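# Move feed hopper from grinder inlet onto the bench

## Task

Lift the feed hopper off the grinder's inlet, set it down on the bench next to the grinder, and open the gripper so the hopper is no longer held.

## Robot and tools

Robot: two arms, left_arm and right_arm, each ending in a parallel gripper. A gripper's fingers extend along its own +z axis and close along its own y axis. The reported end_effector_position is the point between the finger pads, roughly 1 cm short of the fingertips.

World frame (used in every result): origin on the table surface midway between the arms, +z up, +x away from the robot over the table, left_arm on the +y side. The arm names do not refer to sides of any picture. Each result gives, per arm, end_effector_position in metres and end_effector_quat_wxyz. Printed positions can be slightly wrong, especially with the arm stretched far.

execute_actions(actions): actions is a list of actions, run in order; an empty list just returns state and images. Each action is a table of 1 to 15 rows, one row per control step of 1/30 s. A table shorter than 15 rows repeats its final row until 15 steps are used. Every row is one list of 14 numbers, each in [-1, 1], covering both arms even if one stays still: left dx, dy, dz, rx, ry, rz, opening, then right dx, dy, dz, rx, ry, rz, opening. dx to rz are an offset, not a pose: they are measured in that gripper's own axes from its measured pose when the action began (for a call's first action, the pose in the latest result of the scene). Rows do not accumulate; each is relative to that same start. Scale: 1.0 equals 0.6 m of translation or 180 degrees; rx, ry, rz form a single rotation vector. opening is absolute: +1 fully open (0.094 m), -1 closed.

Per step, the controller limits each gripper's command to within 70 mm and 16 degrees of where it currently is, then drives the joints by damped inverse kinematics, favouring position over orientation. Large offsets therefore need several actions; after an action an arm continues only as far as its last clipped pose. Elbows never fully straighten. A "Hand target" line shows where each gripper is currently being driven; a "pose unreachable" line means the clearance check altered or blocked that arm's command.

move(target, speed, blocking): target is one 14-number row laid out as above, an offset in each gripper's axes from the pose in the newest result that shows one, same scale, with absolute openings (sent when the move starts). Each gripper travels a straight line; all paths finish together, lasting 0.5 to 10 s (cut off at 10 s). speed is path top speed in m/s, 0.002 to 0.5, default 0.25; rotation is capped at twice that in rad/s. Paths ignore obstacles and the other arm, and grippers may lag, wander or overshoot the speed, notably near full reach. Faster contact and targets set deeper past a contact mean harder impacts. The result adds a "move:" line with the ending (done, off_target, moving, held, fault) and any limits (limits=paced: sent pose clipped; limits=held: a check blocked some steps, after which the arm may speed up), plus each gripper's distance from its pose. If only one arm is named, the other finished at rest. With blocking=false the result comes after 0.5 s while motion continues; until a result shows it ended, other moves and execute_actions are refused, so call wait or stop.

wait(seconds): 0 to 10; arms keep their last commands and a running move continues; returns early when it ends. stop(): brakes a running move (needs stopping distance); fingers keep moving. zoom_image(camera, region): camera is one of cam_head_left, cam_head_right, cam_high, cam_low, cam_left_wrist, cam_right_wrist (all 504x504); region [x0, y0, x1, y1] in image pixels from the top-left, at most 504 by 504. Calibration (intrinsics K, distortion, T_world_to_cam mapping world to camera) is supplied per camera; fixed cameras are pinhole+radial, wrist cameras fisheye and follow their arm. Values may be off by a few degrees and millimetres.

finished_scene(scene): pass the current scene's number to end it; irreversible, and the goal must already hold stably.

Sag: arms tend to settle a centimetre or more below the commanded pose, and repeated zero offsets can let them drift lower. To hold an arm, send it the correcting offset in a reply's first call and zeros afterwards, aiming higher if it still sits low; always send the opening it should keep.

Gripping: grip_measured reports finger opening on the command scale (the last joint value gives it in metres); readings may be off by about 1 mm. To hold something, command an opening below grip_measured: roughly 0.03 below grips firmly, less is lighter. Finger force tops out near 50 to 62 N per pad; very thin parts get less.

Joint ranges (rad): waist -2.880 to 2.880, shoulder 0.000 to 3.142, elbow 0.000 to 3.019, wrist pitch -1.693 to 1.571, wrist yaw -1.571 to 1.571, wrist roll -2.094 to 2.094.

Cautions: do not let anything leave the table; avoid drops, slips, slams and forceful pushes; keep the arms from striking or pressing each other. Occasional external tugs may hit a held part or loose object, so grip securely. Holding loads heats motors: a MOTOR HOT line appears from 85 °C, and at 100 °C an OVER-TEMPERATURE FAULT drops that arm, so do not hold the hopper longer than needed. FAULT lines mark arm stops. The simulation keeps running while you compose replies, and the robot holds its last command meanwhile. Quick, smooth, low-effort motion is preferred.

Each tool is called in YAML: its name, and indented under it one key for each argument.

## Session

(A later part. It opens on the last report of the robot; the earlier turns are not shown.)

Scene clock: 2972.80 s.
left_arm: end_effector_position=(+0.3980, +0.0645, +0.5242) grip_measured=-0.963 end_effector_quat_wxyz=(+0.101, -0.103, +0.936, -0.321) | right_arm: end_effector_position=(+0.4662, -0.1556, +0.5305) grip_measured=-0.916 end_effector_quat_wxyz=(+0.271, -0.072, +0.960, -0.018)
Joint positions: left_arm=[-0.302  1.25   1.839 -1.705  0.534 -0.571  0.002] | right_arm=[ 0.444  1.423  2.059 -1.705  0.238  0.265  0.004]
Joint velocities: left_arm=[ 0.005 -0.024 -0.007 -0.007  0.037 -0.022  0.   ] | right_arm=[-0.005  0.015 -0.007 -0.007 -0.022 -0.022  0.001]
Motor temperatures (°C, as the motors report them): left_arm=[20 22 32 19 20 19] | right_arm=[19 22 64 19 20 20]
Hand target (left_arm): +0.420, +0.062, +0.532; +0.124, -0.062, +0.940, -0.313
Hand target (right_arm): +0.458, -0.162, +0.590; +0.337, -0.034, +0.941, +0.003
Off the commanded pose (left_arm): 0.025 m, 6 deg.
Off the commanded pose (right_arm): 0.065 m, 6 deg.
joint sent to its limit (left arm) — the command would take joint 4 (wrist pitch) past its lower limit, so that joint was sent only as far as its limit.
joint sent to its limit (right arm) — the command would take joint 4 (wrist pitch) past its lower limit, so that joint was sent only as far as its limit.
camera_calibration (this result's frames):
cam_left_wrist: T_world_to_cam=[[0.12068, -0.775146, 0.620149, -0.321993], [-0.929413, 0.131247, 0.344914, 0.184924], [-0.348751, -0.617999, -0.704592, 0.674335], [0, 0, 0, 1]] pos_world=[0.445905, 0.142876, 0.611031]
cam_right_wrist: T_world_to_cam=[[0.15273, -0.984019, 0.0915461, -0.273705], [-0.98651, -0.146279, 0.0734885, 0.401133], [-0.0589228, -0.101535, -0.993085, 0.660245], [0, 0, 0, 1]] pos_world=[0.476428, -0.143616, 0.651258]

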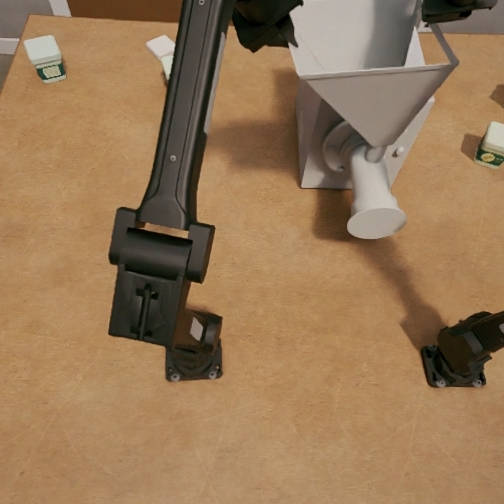

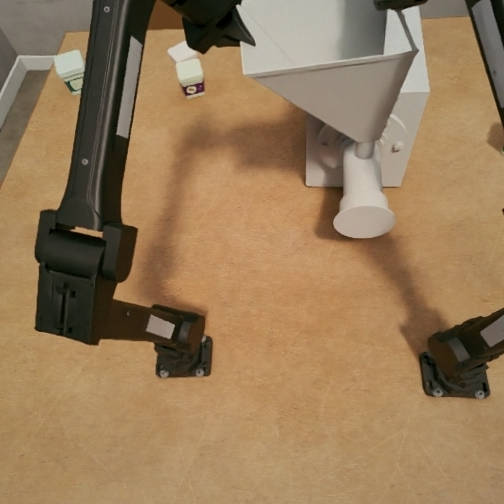

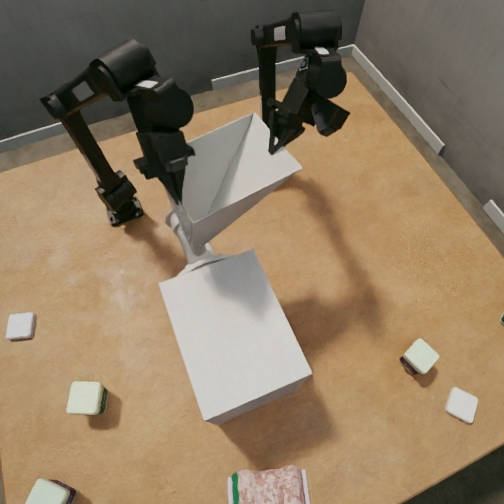

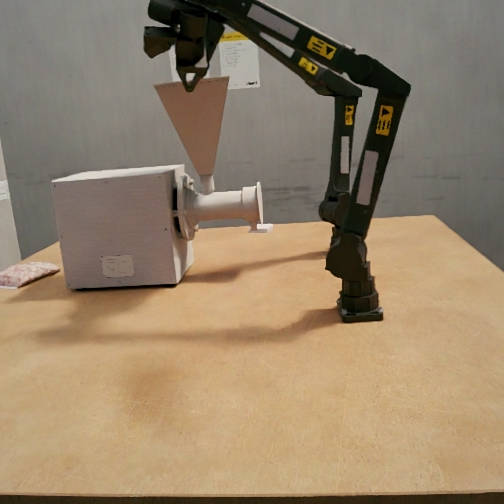

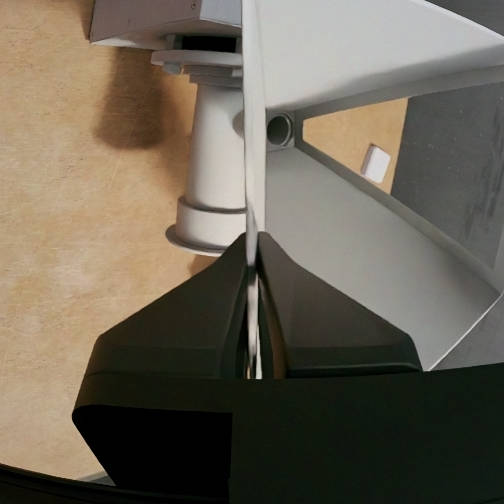

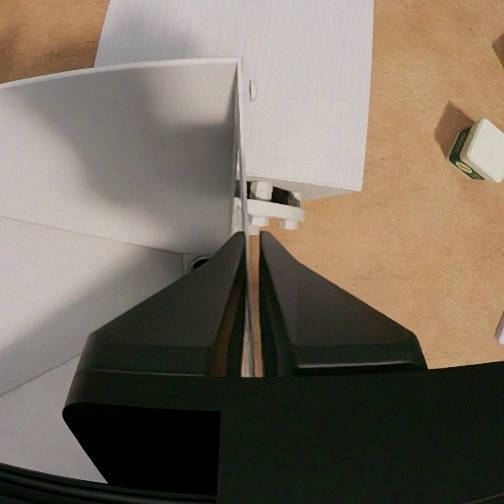

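execute_actions:
  actions:
    - [[0,0,0,0,0,0,-0.35,-0.0173,-0.0025,-0.0285,0,0,0,-1]]

move:
  target: [0,0,-0.12,0,0,0,-0.35,-0.0173,-0.0025,-0.0285,0,0,0,-1]
  speed: 0.1

Scene clock: 3026.43 s.
left_arm: end_effector_position=(+0.3973, +0.0647, +0.5225) grip_measured=-0.353 end_effector_quat_wxyz=(+0.099, -0.104, +0.936, -0.321) | right_arm: end_effector_position=(+0.4631, -0.1484, +0.5276) grip_measured=-0.923 end_effector_quat_wxyz=(+0.266, -0.087, +0.960, -0.011)
Joint positions: left_arm=[-0.302  1.248  1.833 -1.705  0.534 -0.572  0.03 ] | right_arm=[ 0.454  1.422  2.053 -1.705  0.218  0.249  0.004]
Joint velocities: left_arm=[-0.005  0.015 -0.012 -0.002 -0.022  0.037 -0.001] | right_arm=[-0.005 -0.005  0.007  0.012  0.037  0.022 -0.   ]
Motor temperatures (°C, as the motors report them): left_arm=[20 22 36 19 19 20] | right_arm=[19 22 63 19 23 20]
Hand target (left_arm): +0.398, +0.064, +0.524; +0.101, -0.103, +0.936, -0.322
Hand target (right_arm): +0.465, -0.156, +0.549; +0.291, -0.073, +0.954, -0.011
Off the commanded pose (left_arm): 0.002 m, 0 deg.
Off the commanded pose (right_arm): 0.024 m, 2 deg.
joint sent to its limit (right arm) — the command would take joint 4 (wrist pitch) past its lower limit, so that joint was sent only as far as its limit.
camera_calibration (this result's frames):
cam_left_wrist: T_world_to_cam=[[0.123432, -0.775764, 0.618833, -0.321058], [-0.928134, 0.130441, 0.348644, 0.182494], [-0.351187, -0.617394, -0.703912, 0.673601], [0, 0, 0, 1]] pos_world=[0.445567, 0.143007, 0.609213]
cam_right_wrist: T_world_to_cam=[[0.18666, -0.978739, 0.0850129, -0.277341], [-0.980068, -0.179523, 0.0850813, 0.385264], [-0.0680107, -0.0991997, -0.992741, 0.662257], [0, 0, 0, 1]] pos_world=[0.474394, -0.136585, 0.648248]

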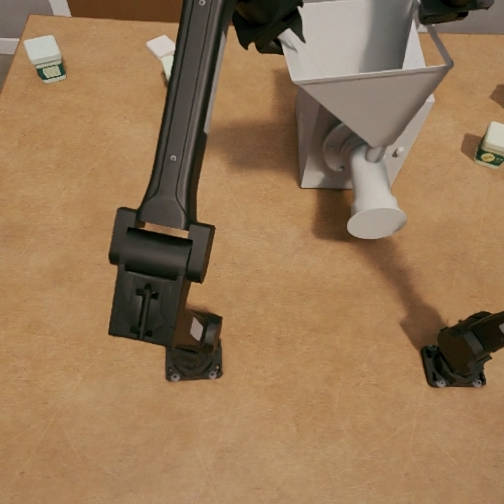

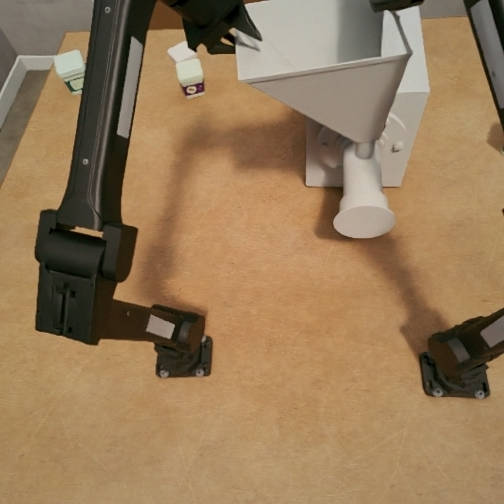

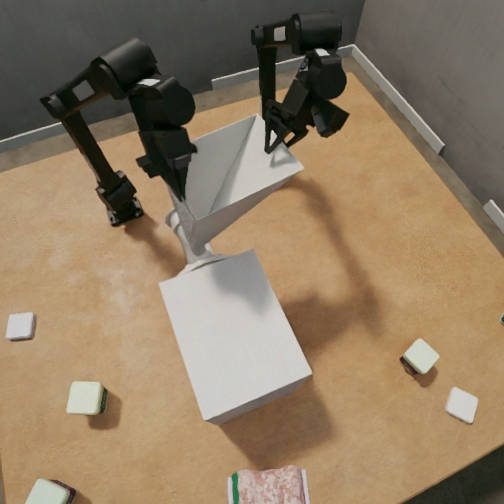

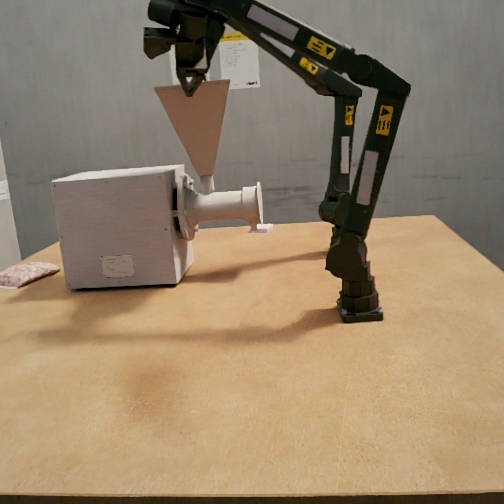

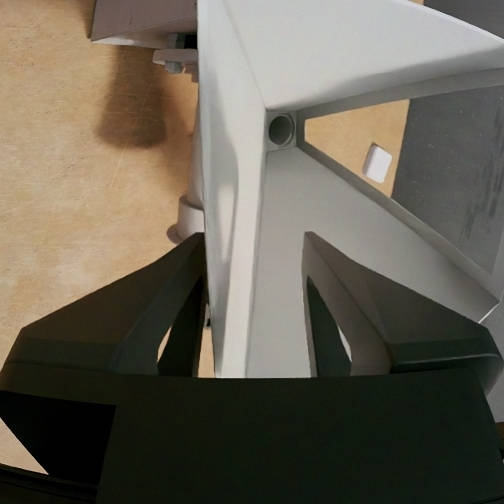

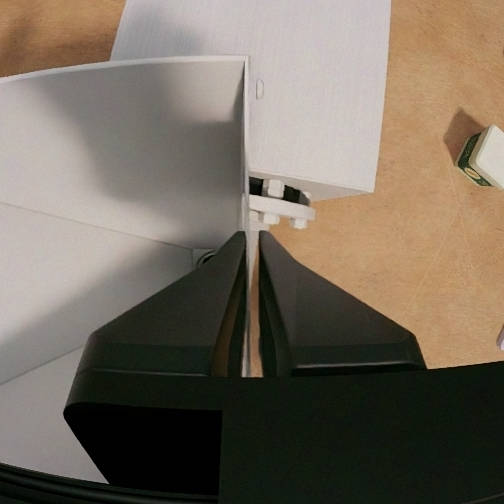

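Scene clock: 3027.53 s.
left_arm: end_effector_position=(+0.3825, +0.1008, +0.5541) grip_measured=-0.353 end_effector_quat_wxyz=(+0.144, -0.134, +0.918, -0.345) | right_arm: end_effector_position=(+0.4619, -0.1472, +0.5275) grip_measured=-0.923 end_effector_quat_wxyz=(+0.264, -0.092, +0.960, -0.007)
Joint positions: left_arm=[-0.192  1.178  1.842 -1.705  0.583 -0.566  0.03 ] | right_arm=[ 0.454  1.421  2.052 -1.705  0.208  0.241  0.004]
Joint velocities: left_arm=[-0.005 -0.005 -0.002 -0.002  0.037  0.007 -0.001] | right_arm=[ 0.005 -0.005 -0.007 -0.007 -0.022  0.022 -0.   ]
Motor temperatures (°C, as the motors report them): left_arm=[20 22 36 19 19 20] | right_arm=[19 22 62 19 23 20]
Hand target (left_arm): +0.378, +0.105, +0.576; +0.172, -0.124, +0.912, -0.351
Hand target (right_arm): +0.462, -0.149, +0.547; +0.286, -0.089, +0.954, -0.004
Off the commanded pose (left_arm): 0.025 m, 7 deg.
Off the commanded pose (right_arm): 0.020 m, 1 deg.
joint sent to its limit (left arm) — the command would take joint 4 (wrist pitch) past its lower limit, so that joint was sent only as far as its limit.
joint sent to its limit (right arm) — the command would take joint 4 (wrist pitch) past its lower limit, so that joint was sent only as far as its limit.
move: off_target (left_arm, right_arm)
camera_calibration (this result's frames):
cam_left_wrist: T_world_to_cam=[[0.138568, -0.729984, 0.66927, -0.349118], [-0.959257, 0.0690851, 0.27396, 0.212476], [-0.246223, -0.679964, -0.690669, 0.671694], [0, 0, 0, 1]] pos_world=[0.417582, 0.187198, 0.639363]
cam_right_wrist: T_world_to_cam=[[0.198301, -0.97682, 0.0806227, -0.278642], [-0.977614, -0.191216, 0.087788, 0.380098], [-0.0703367, -0.0962263, -0.992871, 0.663749], [0, 0, 0, 1]] pos_world=[0.47353, -0.135632, 0.648115]

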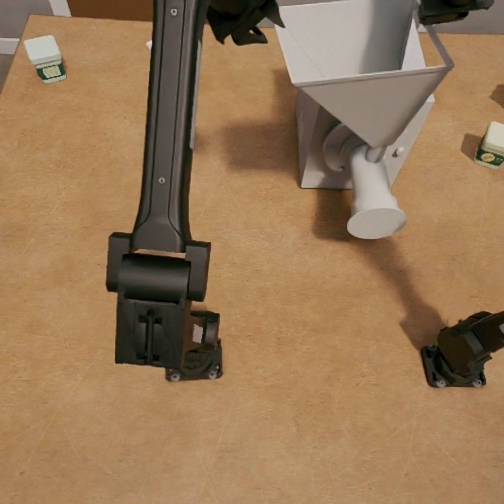

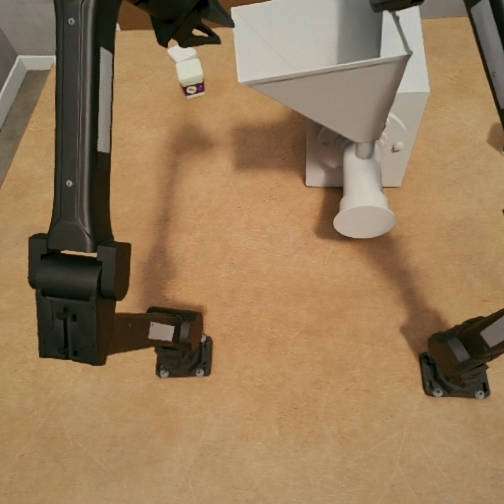

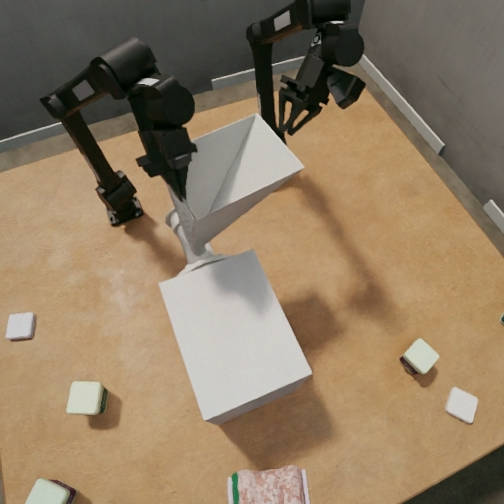

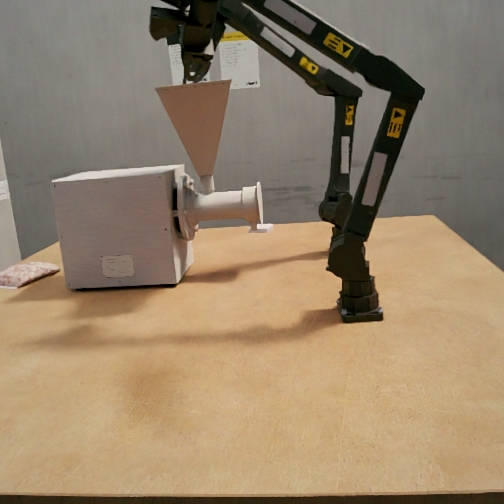

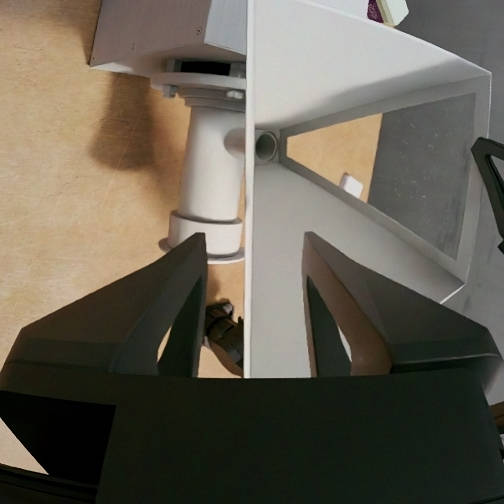

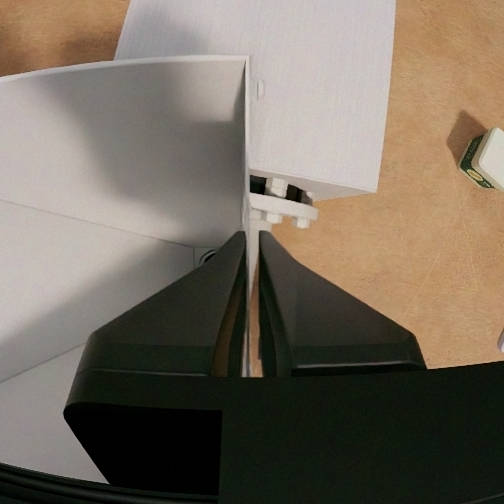

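move:
  target: [0.1325,-0.078,-0.0283,0.0119,0.0433,0.5943,-0.35,-0.0168,-0.0021,-0.0287,0,0,0,-1]
  speed: 0.15

Scene clock: 3069.00 s.
left_arm: end_effector_position=(+0.3186, +0.0528, +0.5671) grip_measured=-0.353 end_effector_quat_wxyz=(+0.345, +0.652, +0.667, -0.103) | right_arm: end_effector_position=(+0.4613, -0.1465, +0.5275) grip_measured=-0.923 end_effector_quat_wxyz=(+0.264, -0.095, +0.960, -0.005)
Joint positions: left_arm=[-0.435  1.092  1.831 -1.705  0.452  1.047  0.03 ] | right_arm=[ 0.454  1.42   2.051 -1.705  0.203  0.236  0.004]
Joint velocities: left_arm=[-0.015 -0.005 -0.017 -0.017  0.007  0.037  0.   ] | right_arm=[-0.005 -0.005 -0.002  0.002 -0.11   0.095  0.   ]
Motor temperatures (°C, as the motors report them): left_arm=[20 22 33 19 20 19] | right_arm=[19 22 54 19 21 20]
Hand target (left_arm): +0.309, +0.052, +0.582; +0.362, +0.660, +0.651, -0.095
Hand target (right_arm): +0.461, -0.148, +0.546; +0.284, -0.094, +0.954, -0.001
Off the commanded pose (left_arm): 0.019 m, 5 deg.
Off the commanded pose (right_arm): 0.020 m, 0 deg.
joint sent to its limit (left arm) — the command would take joint 4 (wrist pitch) past its lower limit, so that joint was sent only as far as its limit.
joint sent to its limit (right arm) — the command would take joint 4 (wrist pitch) past its lower limit, so that joint was sent only as far as its limit.
move: off_target (left_arm, right_arm)
camera_calibration (this result's frames):
cam_left_wrist: T_world_to_cam=[[-0.93979, -0.122622, -0.318995, 0.487957], [-0.111101, 0.992333, -0.0541388, 0.0179821], [0.323188, -0.0154384, -0.946209, 0.560763], [0, 0, 0, 1]] pos_world=[0.279344, 0.0506473, 0.687228]
cam_right_wrist: T_world_to_cam=[[0.204257, -0.975768, 0.0784551, -0.279356], [-0.976318, -0.197222, 0.0889217, 0.377576], [-0.0712939, -0.09476, -0.992944, 0.664482], [0, 0, 0, 1]] pos_world=[0.473068, -0.135154, 0.648135]

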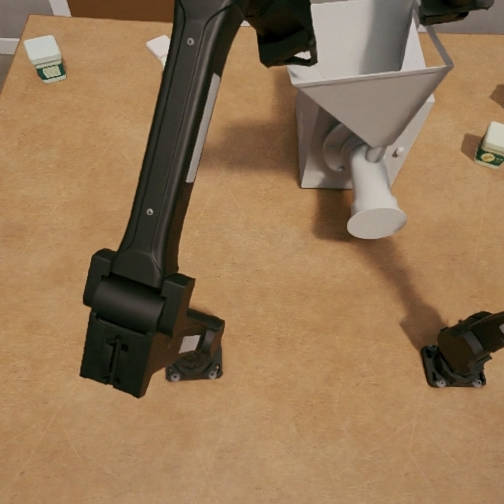

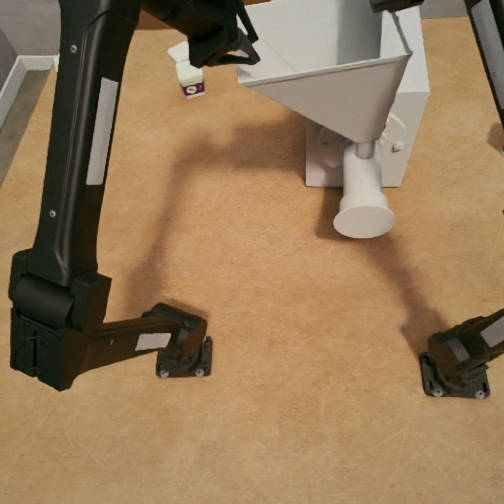

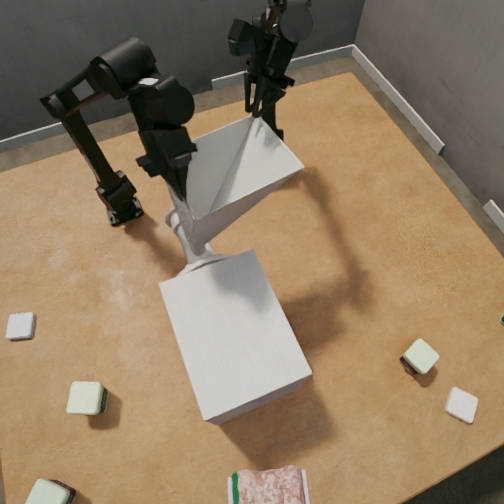

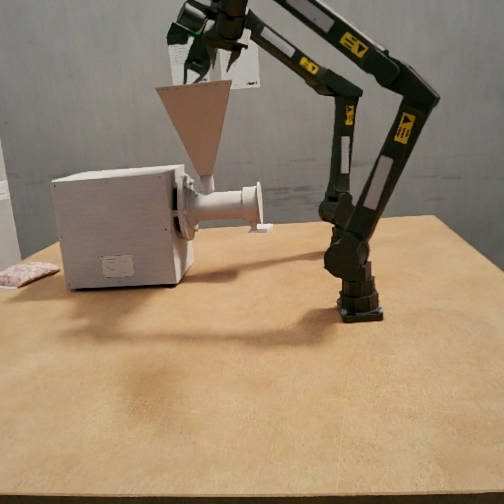

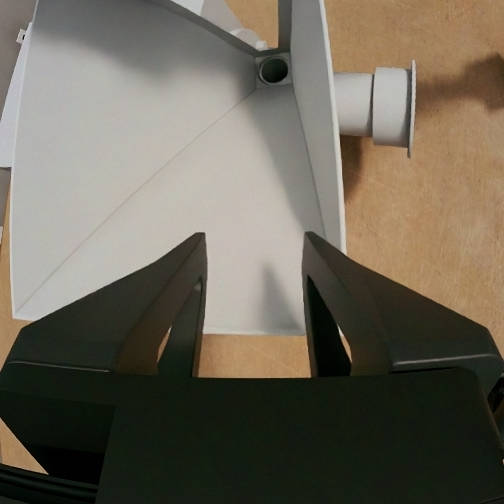

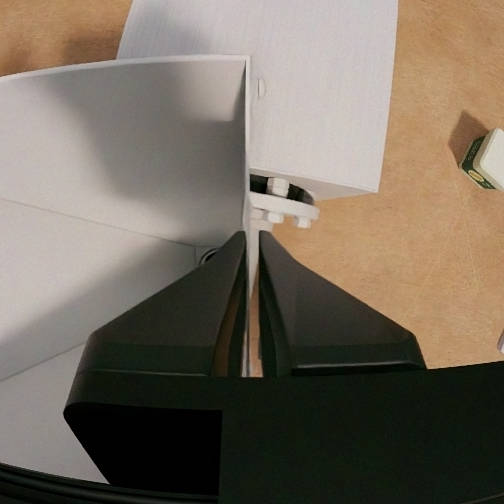

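move:
  target: [-0.0119,-0.0404,-0.0148,0,0,0,0.0,-0.0168,-0.0021,-0.0287,0,0,0,-1]
  speed: 0.08

Scene clock: 3095.87 s.
left_arm: end_effector_position=(+0.2963, +0.0523, +0.5667) grip_measured=-0.003 end_effector_quat_wxyz=(+0.345, +0.652, +0.668, -0.101) | right_arm: end_effector_position=(+0.4612, -0.1462, +0.5274) grip_measured=-0.923 end_effector_quat_wxyz=(+0.263, -0.096, +0.960, -0.005)
Joint positions: left_arm=[-0.478  1.044  1.801 -1.705  0.421  1.007  0.047] | right_arm=[ 0.454  1.42   2.051 -1.705  0.201  0.234  0.004]
Joint velocities: left_arm=[ 0.005 -0.015  0.007  0.007  0.022 -0.095  0.   ] | right_arm=[ 0.005 -0.024 -0.002  0.002 -0.037  0.095 -0.   ]
Motor temperatures (°C, as the motors report them): left_arm=[20 22 32 19 19 19] | right_arm=[19 22 53 19 21 19]
Hand target (left_arm): +0.292, +0.050, +0.570; +0.347, +0.651, +0.667, -0.103
Hand target (right_arm): +0.461, -0.147, +0.546; +0.283, -0.096, +0.954, +0.001
Off the commanded pose (left_arm): 0.006 m, 0 deg.
Off the commanded pose (right_arm): 0.020 m, 0 deg.
joint sent to its limit (left arm) — the command would take joint 4 (wrist pitch) past its lower limit, so that joint was sent only as far as its limit.
joint sent to its limit (right arm) — the command would take joint 4 (wrist pitch) past its lower limit, so that joint was sent only as far as its limit.
move: off_target (right_arm)
camera_calibration (this result's frames):
cam_left_wrist: T_world_to_cam=[[-0.938611, -0.124466, -0.321741, 0.46802], [-0.114263, 0.992167, -0.0504829, 0.0149378], [0.325504, -0.0106205, -0.945481, 0.566188], [0, 0, 0, 1]] pos_world=[0.256699, 0.0494452, 0.686655]
cam_right_wrist: T_world_to_cam=[[0.206991, -0.97527, 0.0774848, -0.279647], [-0.975698, -0.199963, 0.0896001, 0.376466], [-0.0718901, -0.0941482, -0.992959, 0.664809], [0, 0, 0, 1]] pos_world=[0.472994, -0.134861, 0.648065]

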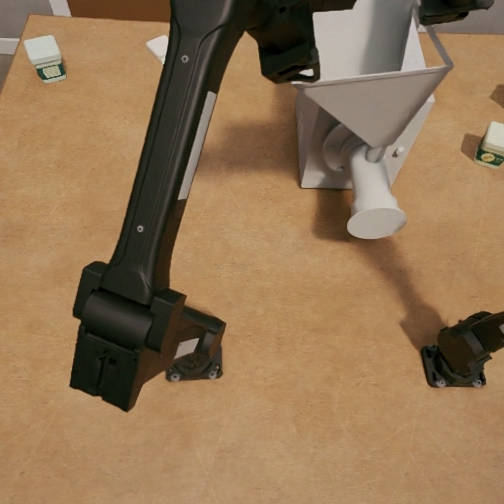

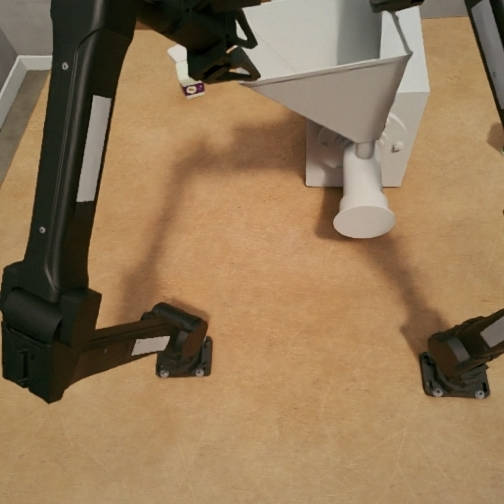

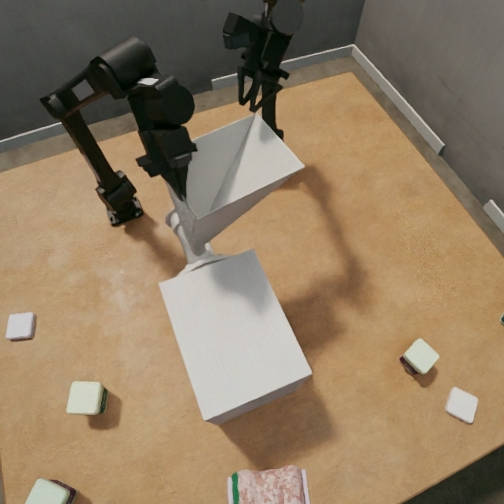

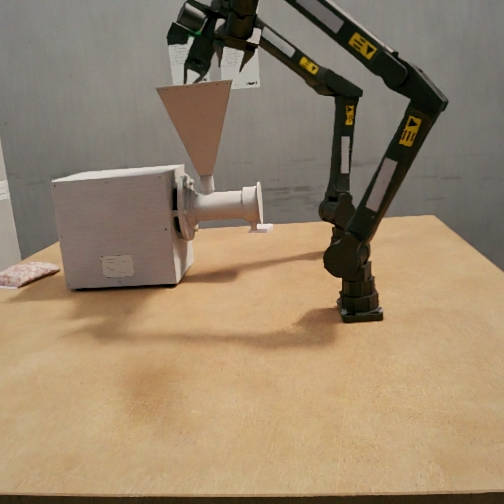

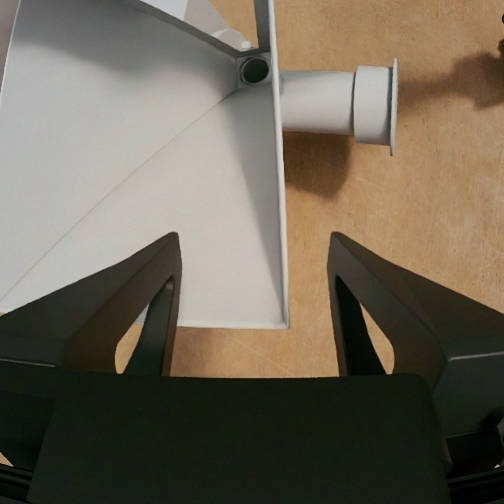

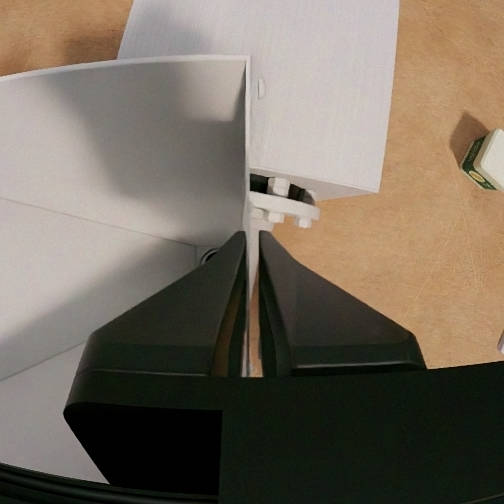

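move:
  target: [-0.0099,-0.0115,0.085,0,0,0,0.0,-0.0168,-0.0021,-0.0287,0,0,0,-1]
  speed: 0.06

Scene clock: 3101.27 s.
left_arm: end_effector_position=(+0.3118, +0.0191, +0.5204) grip_measured=-0.003 end_effector_quat_wxyz=(+0.329, +0.654, +0.673, -0.102) | right_arm: end_effector_position=(+0.4610, -0.1460, +0.5274) grip_measured=-0.923 end_effector_quat_wxyz=(+0.263, -0.097, +0.960, -0.004)
Joint positions: left_arm=[-0.583  1.04   1.654 -1.563  0.354  0.921  0.047] | right_arm=[ 0.454  1.42   2.051 -1.705  0.199  0.233  0.004]
Joint velocities: left_arm=[-0.005 -0.015 -0.007 -0.012  0.022  0.007 -0.   ] | right_arm=[-0.005 -0.015 -0.002  0.002 -0.037 -0.007  0.   ]
Motor temperatures (°C, as the motors report them): left_arm=[20 22 32 19 19 19] | right_arm=[19 22 53 19 21 19]
Hand target (left_arm): +0.307, +0.018, +0.530; +0.345, +0.652, +0.668, -0.101
Hand target (right_arm): +0.460, -0.147, +0.546; +0.283, -0.098, +0.954, +0.002
Off the commanded pose (left_arm): 0.012 m, 2 deg.
Off the commanded pose (right_arm): 0.020 m, 0 deg.
joint sent to its limit (right arm) — the command would take joint 4 (wrist pitch) past its lower limit, so that joint was sent only as far as its limit.
move: off_target (left_arm, right_arm)
camera_calibration (this result's frames):
cam_left_wrist: T_world_to_cam=[[-0.946969, -0.117366, -0.299122, 0.454311], [-0.114723, 0.993045, -0.0264474, 0.0348651], [0.300146, 0.00927131, -0.953848, 0.528892], [0, 0, 0, 1]] pos_world=[0.275474, 0.0137947, 0.6413]
cam_right_wrist: T_world_to_cam=[[0.209026, -0.974877, 0.0769642, -0.280036], [-0.975237, -0.201993, 0.0900637, 0.375528], [-0.0722548, -0.0938839, -0.992958, 0.664973], [0, 0, 0, 1]] pos_world=[0.472811, -0.134716, 0.648021]

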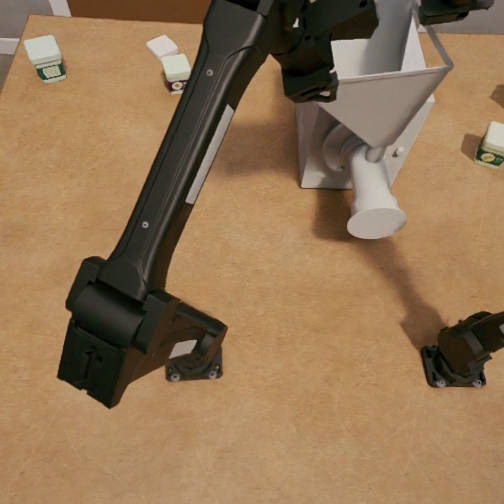

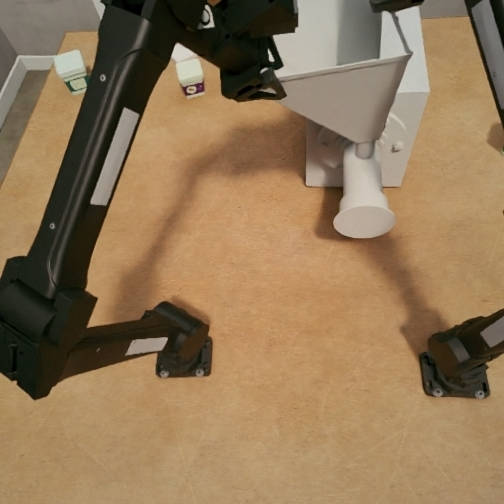

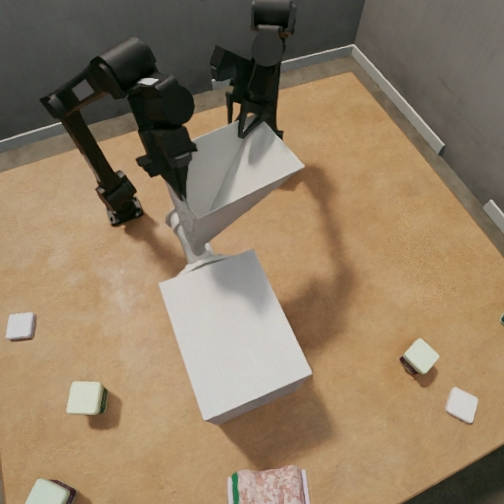

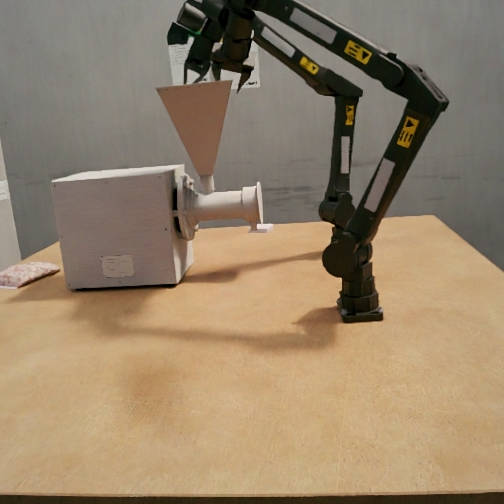

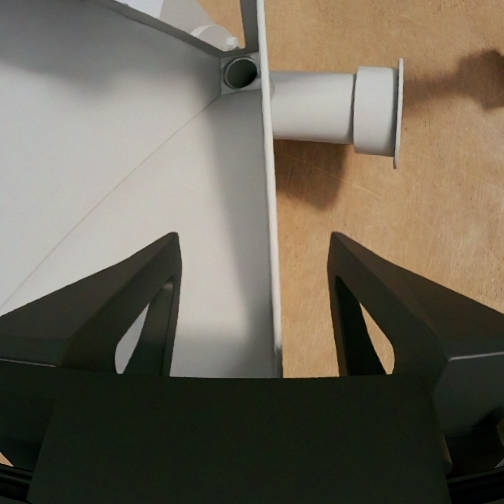

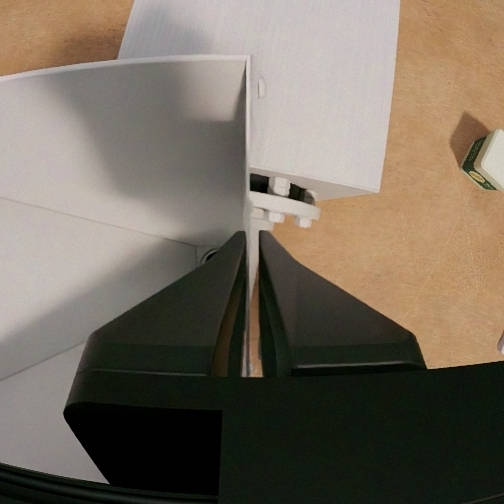

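execute_actions:
  actions:
    - [[-0.0099,-0.006,0.012,0,0,0,0.0,-0.0168,-0.0021,-0.0287,0,0,0,-1]]
    - [[-0.0099,0.005,-0.0123,0,0,0,-0.5,-0.0168,-0.0021,-0.0287,0,0,0,-1]]
    - [[-0.0099,0.005,-0.0123,0,0,0,-1,-0.0168,-0.0021,-0.0287,0,0,0,-1]]

Scene clock: 3108.83 s.
left_arm: end_effector_position=(+0.3117, +0.0159, +0.5065) grip_measured=-0.970 end_effector_quat_wxyz=(+0.306, +0.650, +0.688, -0.102) | right_arm: end_effector_position=(+0.4607, -0.1465, +0.5278) grip_measured=-0.923 end_effector_quat_wxyz=(+0.263, -0.097, +0.960, -0.004)
Joint positions: left_arm=[-0.606  1.05   1.638 -1.577  0.326  0.888  0.001] | right_arm=[ 0.453  1.419  2.051 -1.705  0.198  0.231  0.004]
Joint velocities: left_arm=[-0.005  0.005  0.017 -0.007 -0.022 -0.037 -0.   ] | right_arm=[-0.005 -0.005 -0.002  0.002 -0.007 -0.022 -0.   ]
Motor temperatures (°C, as the motors report them): left_arm=[20 22 32 19 19 19] | right_arm=[19 22 53 19 21 19]
Hand target (left_arm): +0.309, +0.014, +0.517; +0.309, +0.656, +0.680, -0.105
Hand target (right_arm): +0.460, -0.146, +0.546; +0.283, -0.099, +0.954, +0.003
Off the commanded pose (left_arm): 0.011 m, 1 deg.
Off the commanded pose (right_arm): 0.020 m, 0 deg.
joint sent to its limit (right arm) — the command would take joint 4 (wrist pitch) past its lower limit, so that joint was sent only as far as its limit.
camera_calibration (this result's frames):
cam_left_wrist: T_world_to_cam=[[-0.956271, -0.12705, -0.263445, 0.434645], [-0.134206, 0.99091, 0.00926966, 0.0257066], [0.259873, 0.0442203, -0.96463, 0.533179], [0, 0, 0, 1]] pos_world=[0.28053, 0.00617161, 0.628587]
cam_right_wrist: T_world_to_cam=[[0.209996, -0.974693, 0.0766495, -0.280769], [-0.975082, -0.203053, 0.0893592, 0.375267], [-0.0715339, -0.0935046, -0.993046, 0.665135], [0, 0, 0, 1]] pos_world=[0.472456, -0.135272, 0.648496]

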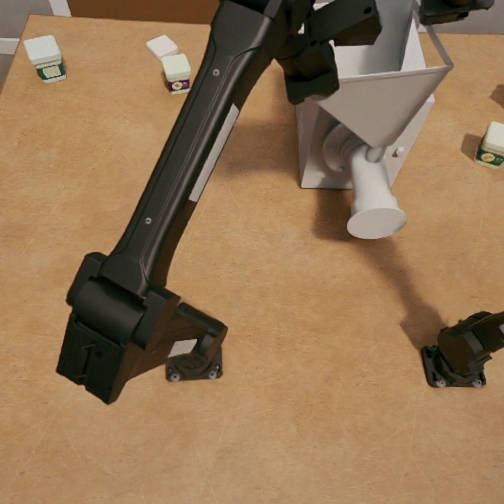

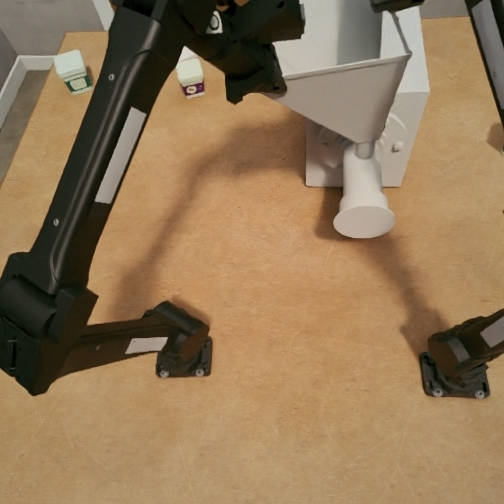

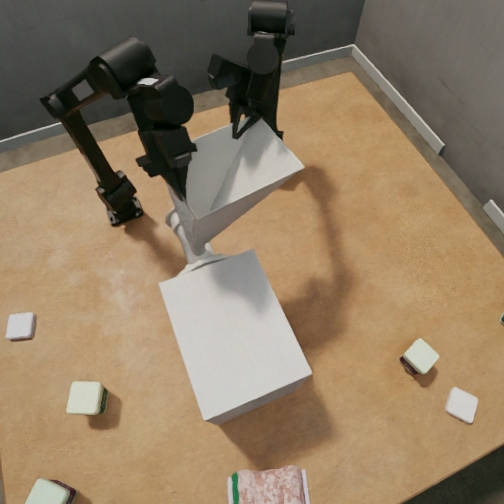

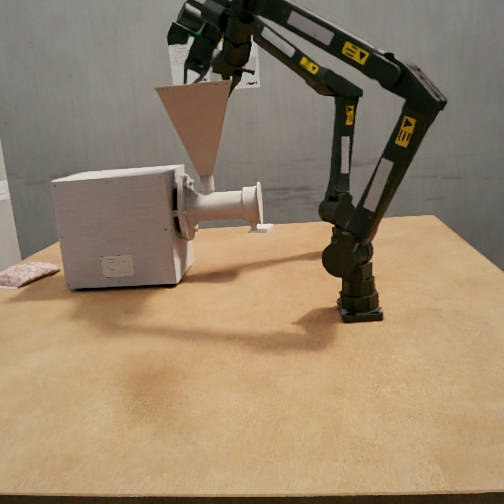

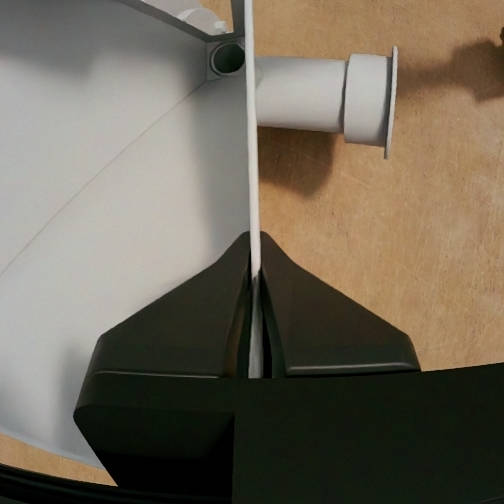

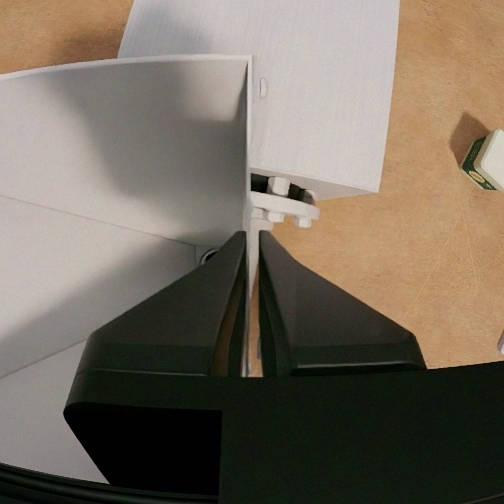

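execute_actions:
  actions:
    - [[0.0103,0.056,-0.0207,0.0308,-0.0143,0.044,-1,-0.0512,-0.0243,-0.0942,0.028,0.0033,0.0479,-1]]
    - [[0.0103,0.056,-0.0207,0.0308,-0.0143,0.044,-1,-0.0512,-0.0243,-0.0942,0.028,0.0033,0.0479,-1]]
    - [[0.0103,0.056,-0.0207,0.0308,-0.0143,0.044,-1,-0.0512,-0.0243,-0.0942,0.028,0.0033,0.0479,-1]]

zoom_image:
  camera: "cam_low"
  region: [170, 150, 250, 210]

Scene clock: 3130.70 s.
left_arm: end_effector_position=(+0.3521, +0.0290, +0.5155) grip_measured=-0.968 end_effector_quat_wxyz=(+0.322, +0.723, +0.588, -0.170) | right_arm: end_effector_position=(+0.4620, -0.1575, +0.5316) grip_measured=-0.923 end_effector_quat_wxyz=(+0.289, +0.032, +0.956, -0.026)
Joint positions: left_arm=[-0.39   1.189  1.747 -1.705  0.634  1.323  0.002] | right_arm=[ 0.48   1.412  2.04  -1.705  0.335  0.492  0.004]
Joint velocities: left_arm=[-0.015  0.005  0.017 -0.002  0.051  0.037  0.   ] | right_arm=[-0.005 -0.015 -0.002  0.007 -0.066  0.007 -0.001]
Motor temperatures (°C, as the motors report them): left_arm=[20 21 33 19 20 19] | right_arm=[19 22 54 19 21 19]
Hand target (left_arm): +0.376, +0.038, +0.525; +0.342, +0.737, +0.563, -0.150
Hand target (right_arm): +0.452, -0.170, +0.591; +0.354, +0.071, +0.933, -0.002
Off the commanded pose (left_arm): 0.029 m, 7 deg.
Off the commanded pose (right_arm): 0.065 m, 7 deg.
joint sent to its limit (left arm) — the command would take joint 4 (wrist pitch) past its lower limit, so that joint was sent only as far as its limit.
joint sent to its limit (right arm) — the command would take joint 4 (wrist pitch) past its lower limit, so that joint was sent only as far as its limit.
camera_calibration (this result's frames):
cam_left_wrist: T_world_to_cam=[[-0.956246, 0.107679, -0.272026, 0.474931], [0.134252, 0.987632, -0.0809875, -0.0298217], [0.259941, -0.113964, -0.958876, 0.532407], [0, 0, 0, 1]] pos_world=[0.31976, 0.0389881, 0.63729]
cam_right_wrist: T_world_to_cam=[[-0.0509572, -0.99742, 0.050556, -0.161243], [-0.998149, 0.0525464, 0.0306193, 0.456093], [-0.0331969, -0.0489021, -0.998252, 0.659999], [0, 0, 0, 1]] pos_world=[0.468942, -0.152517, 0.653031]

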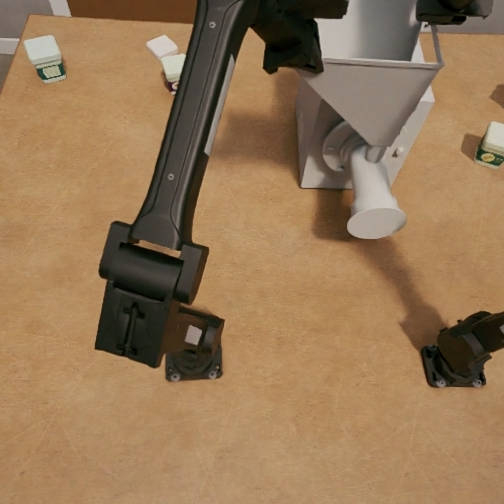

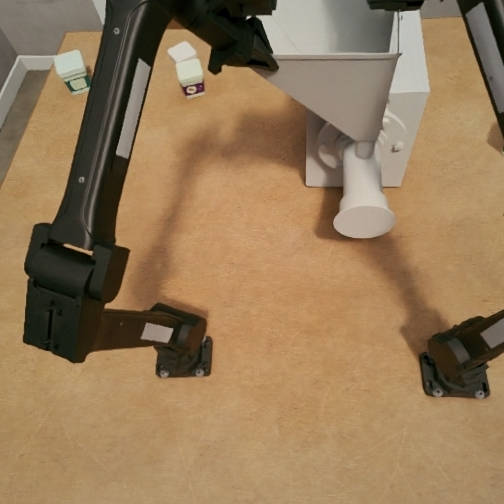

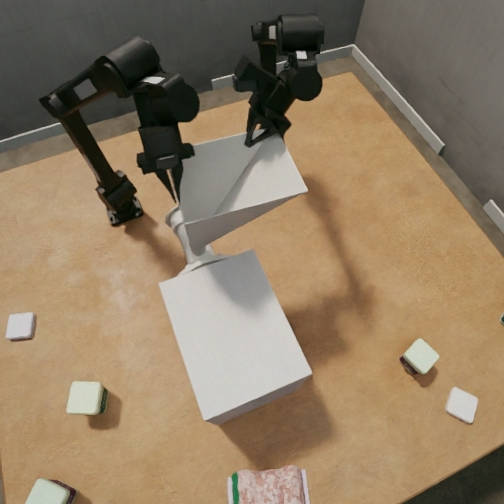

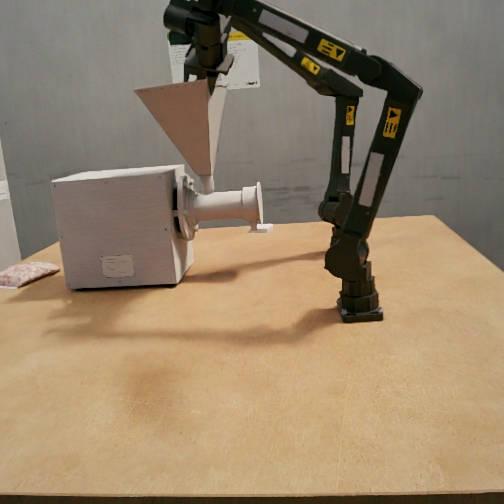

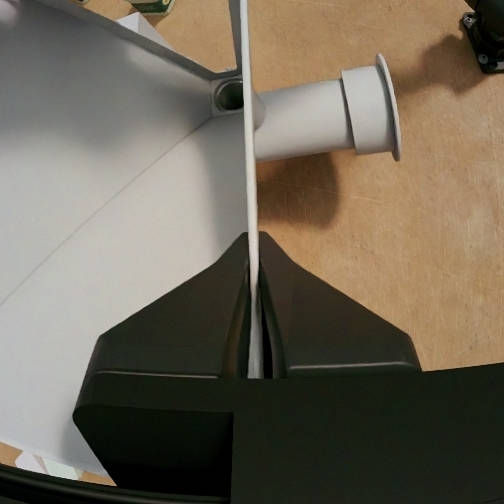

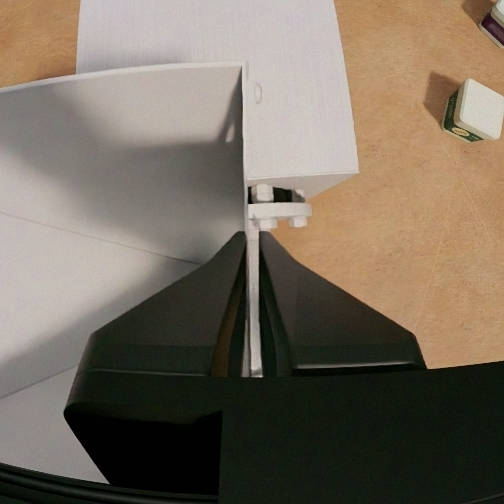

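Region (170, 150, 250, 210) of cam_low's 504x504 image, scaled by 6.300, with more detail than that image has; it fills the top 378 rows of this view, and the rest is white.

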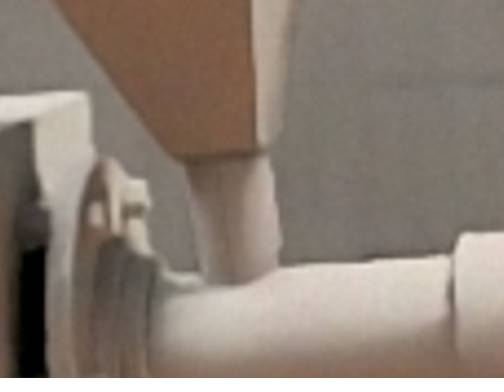

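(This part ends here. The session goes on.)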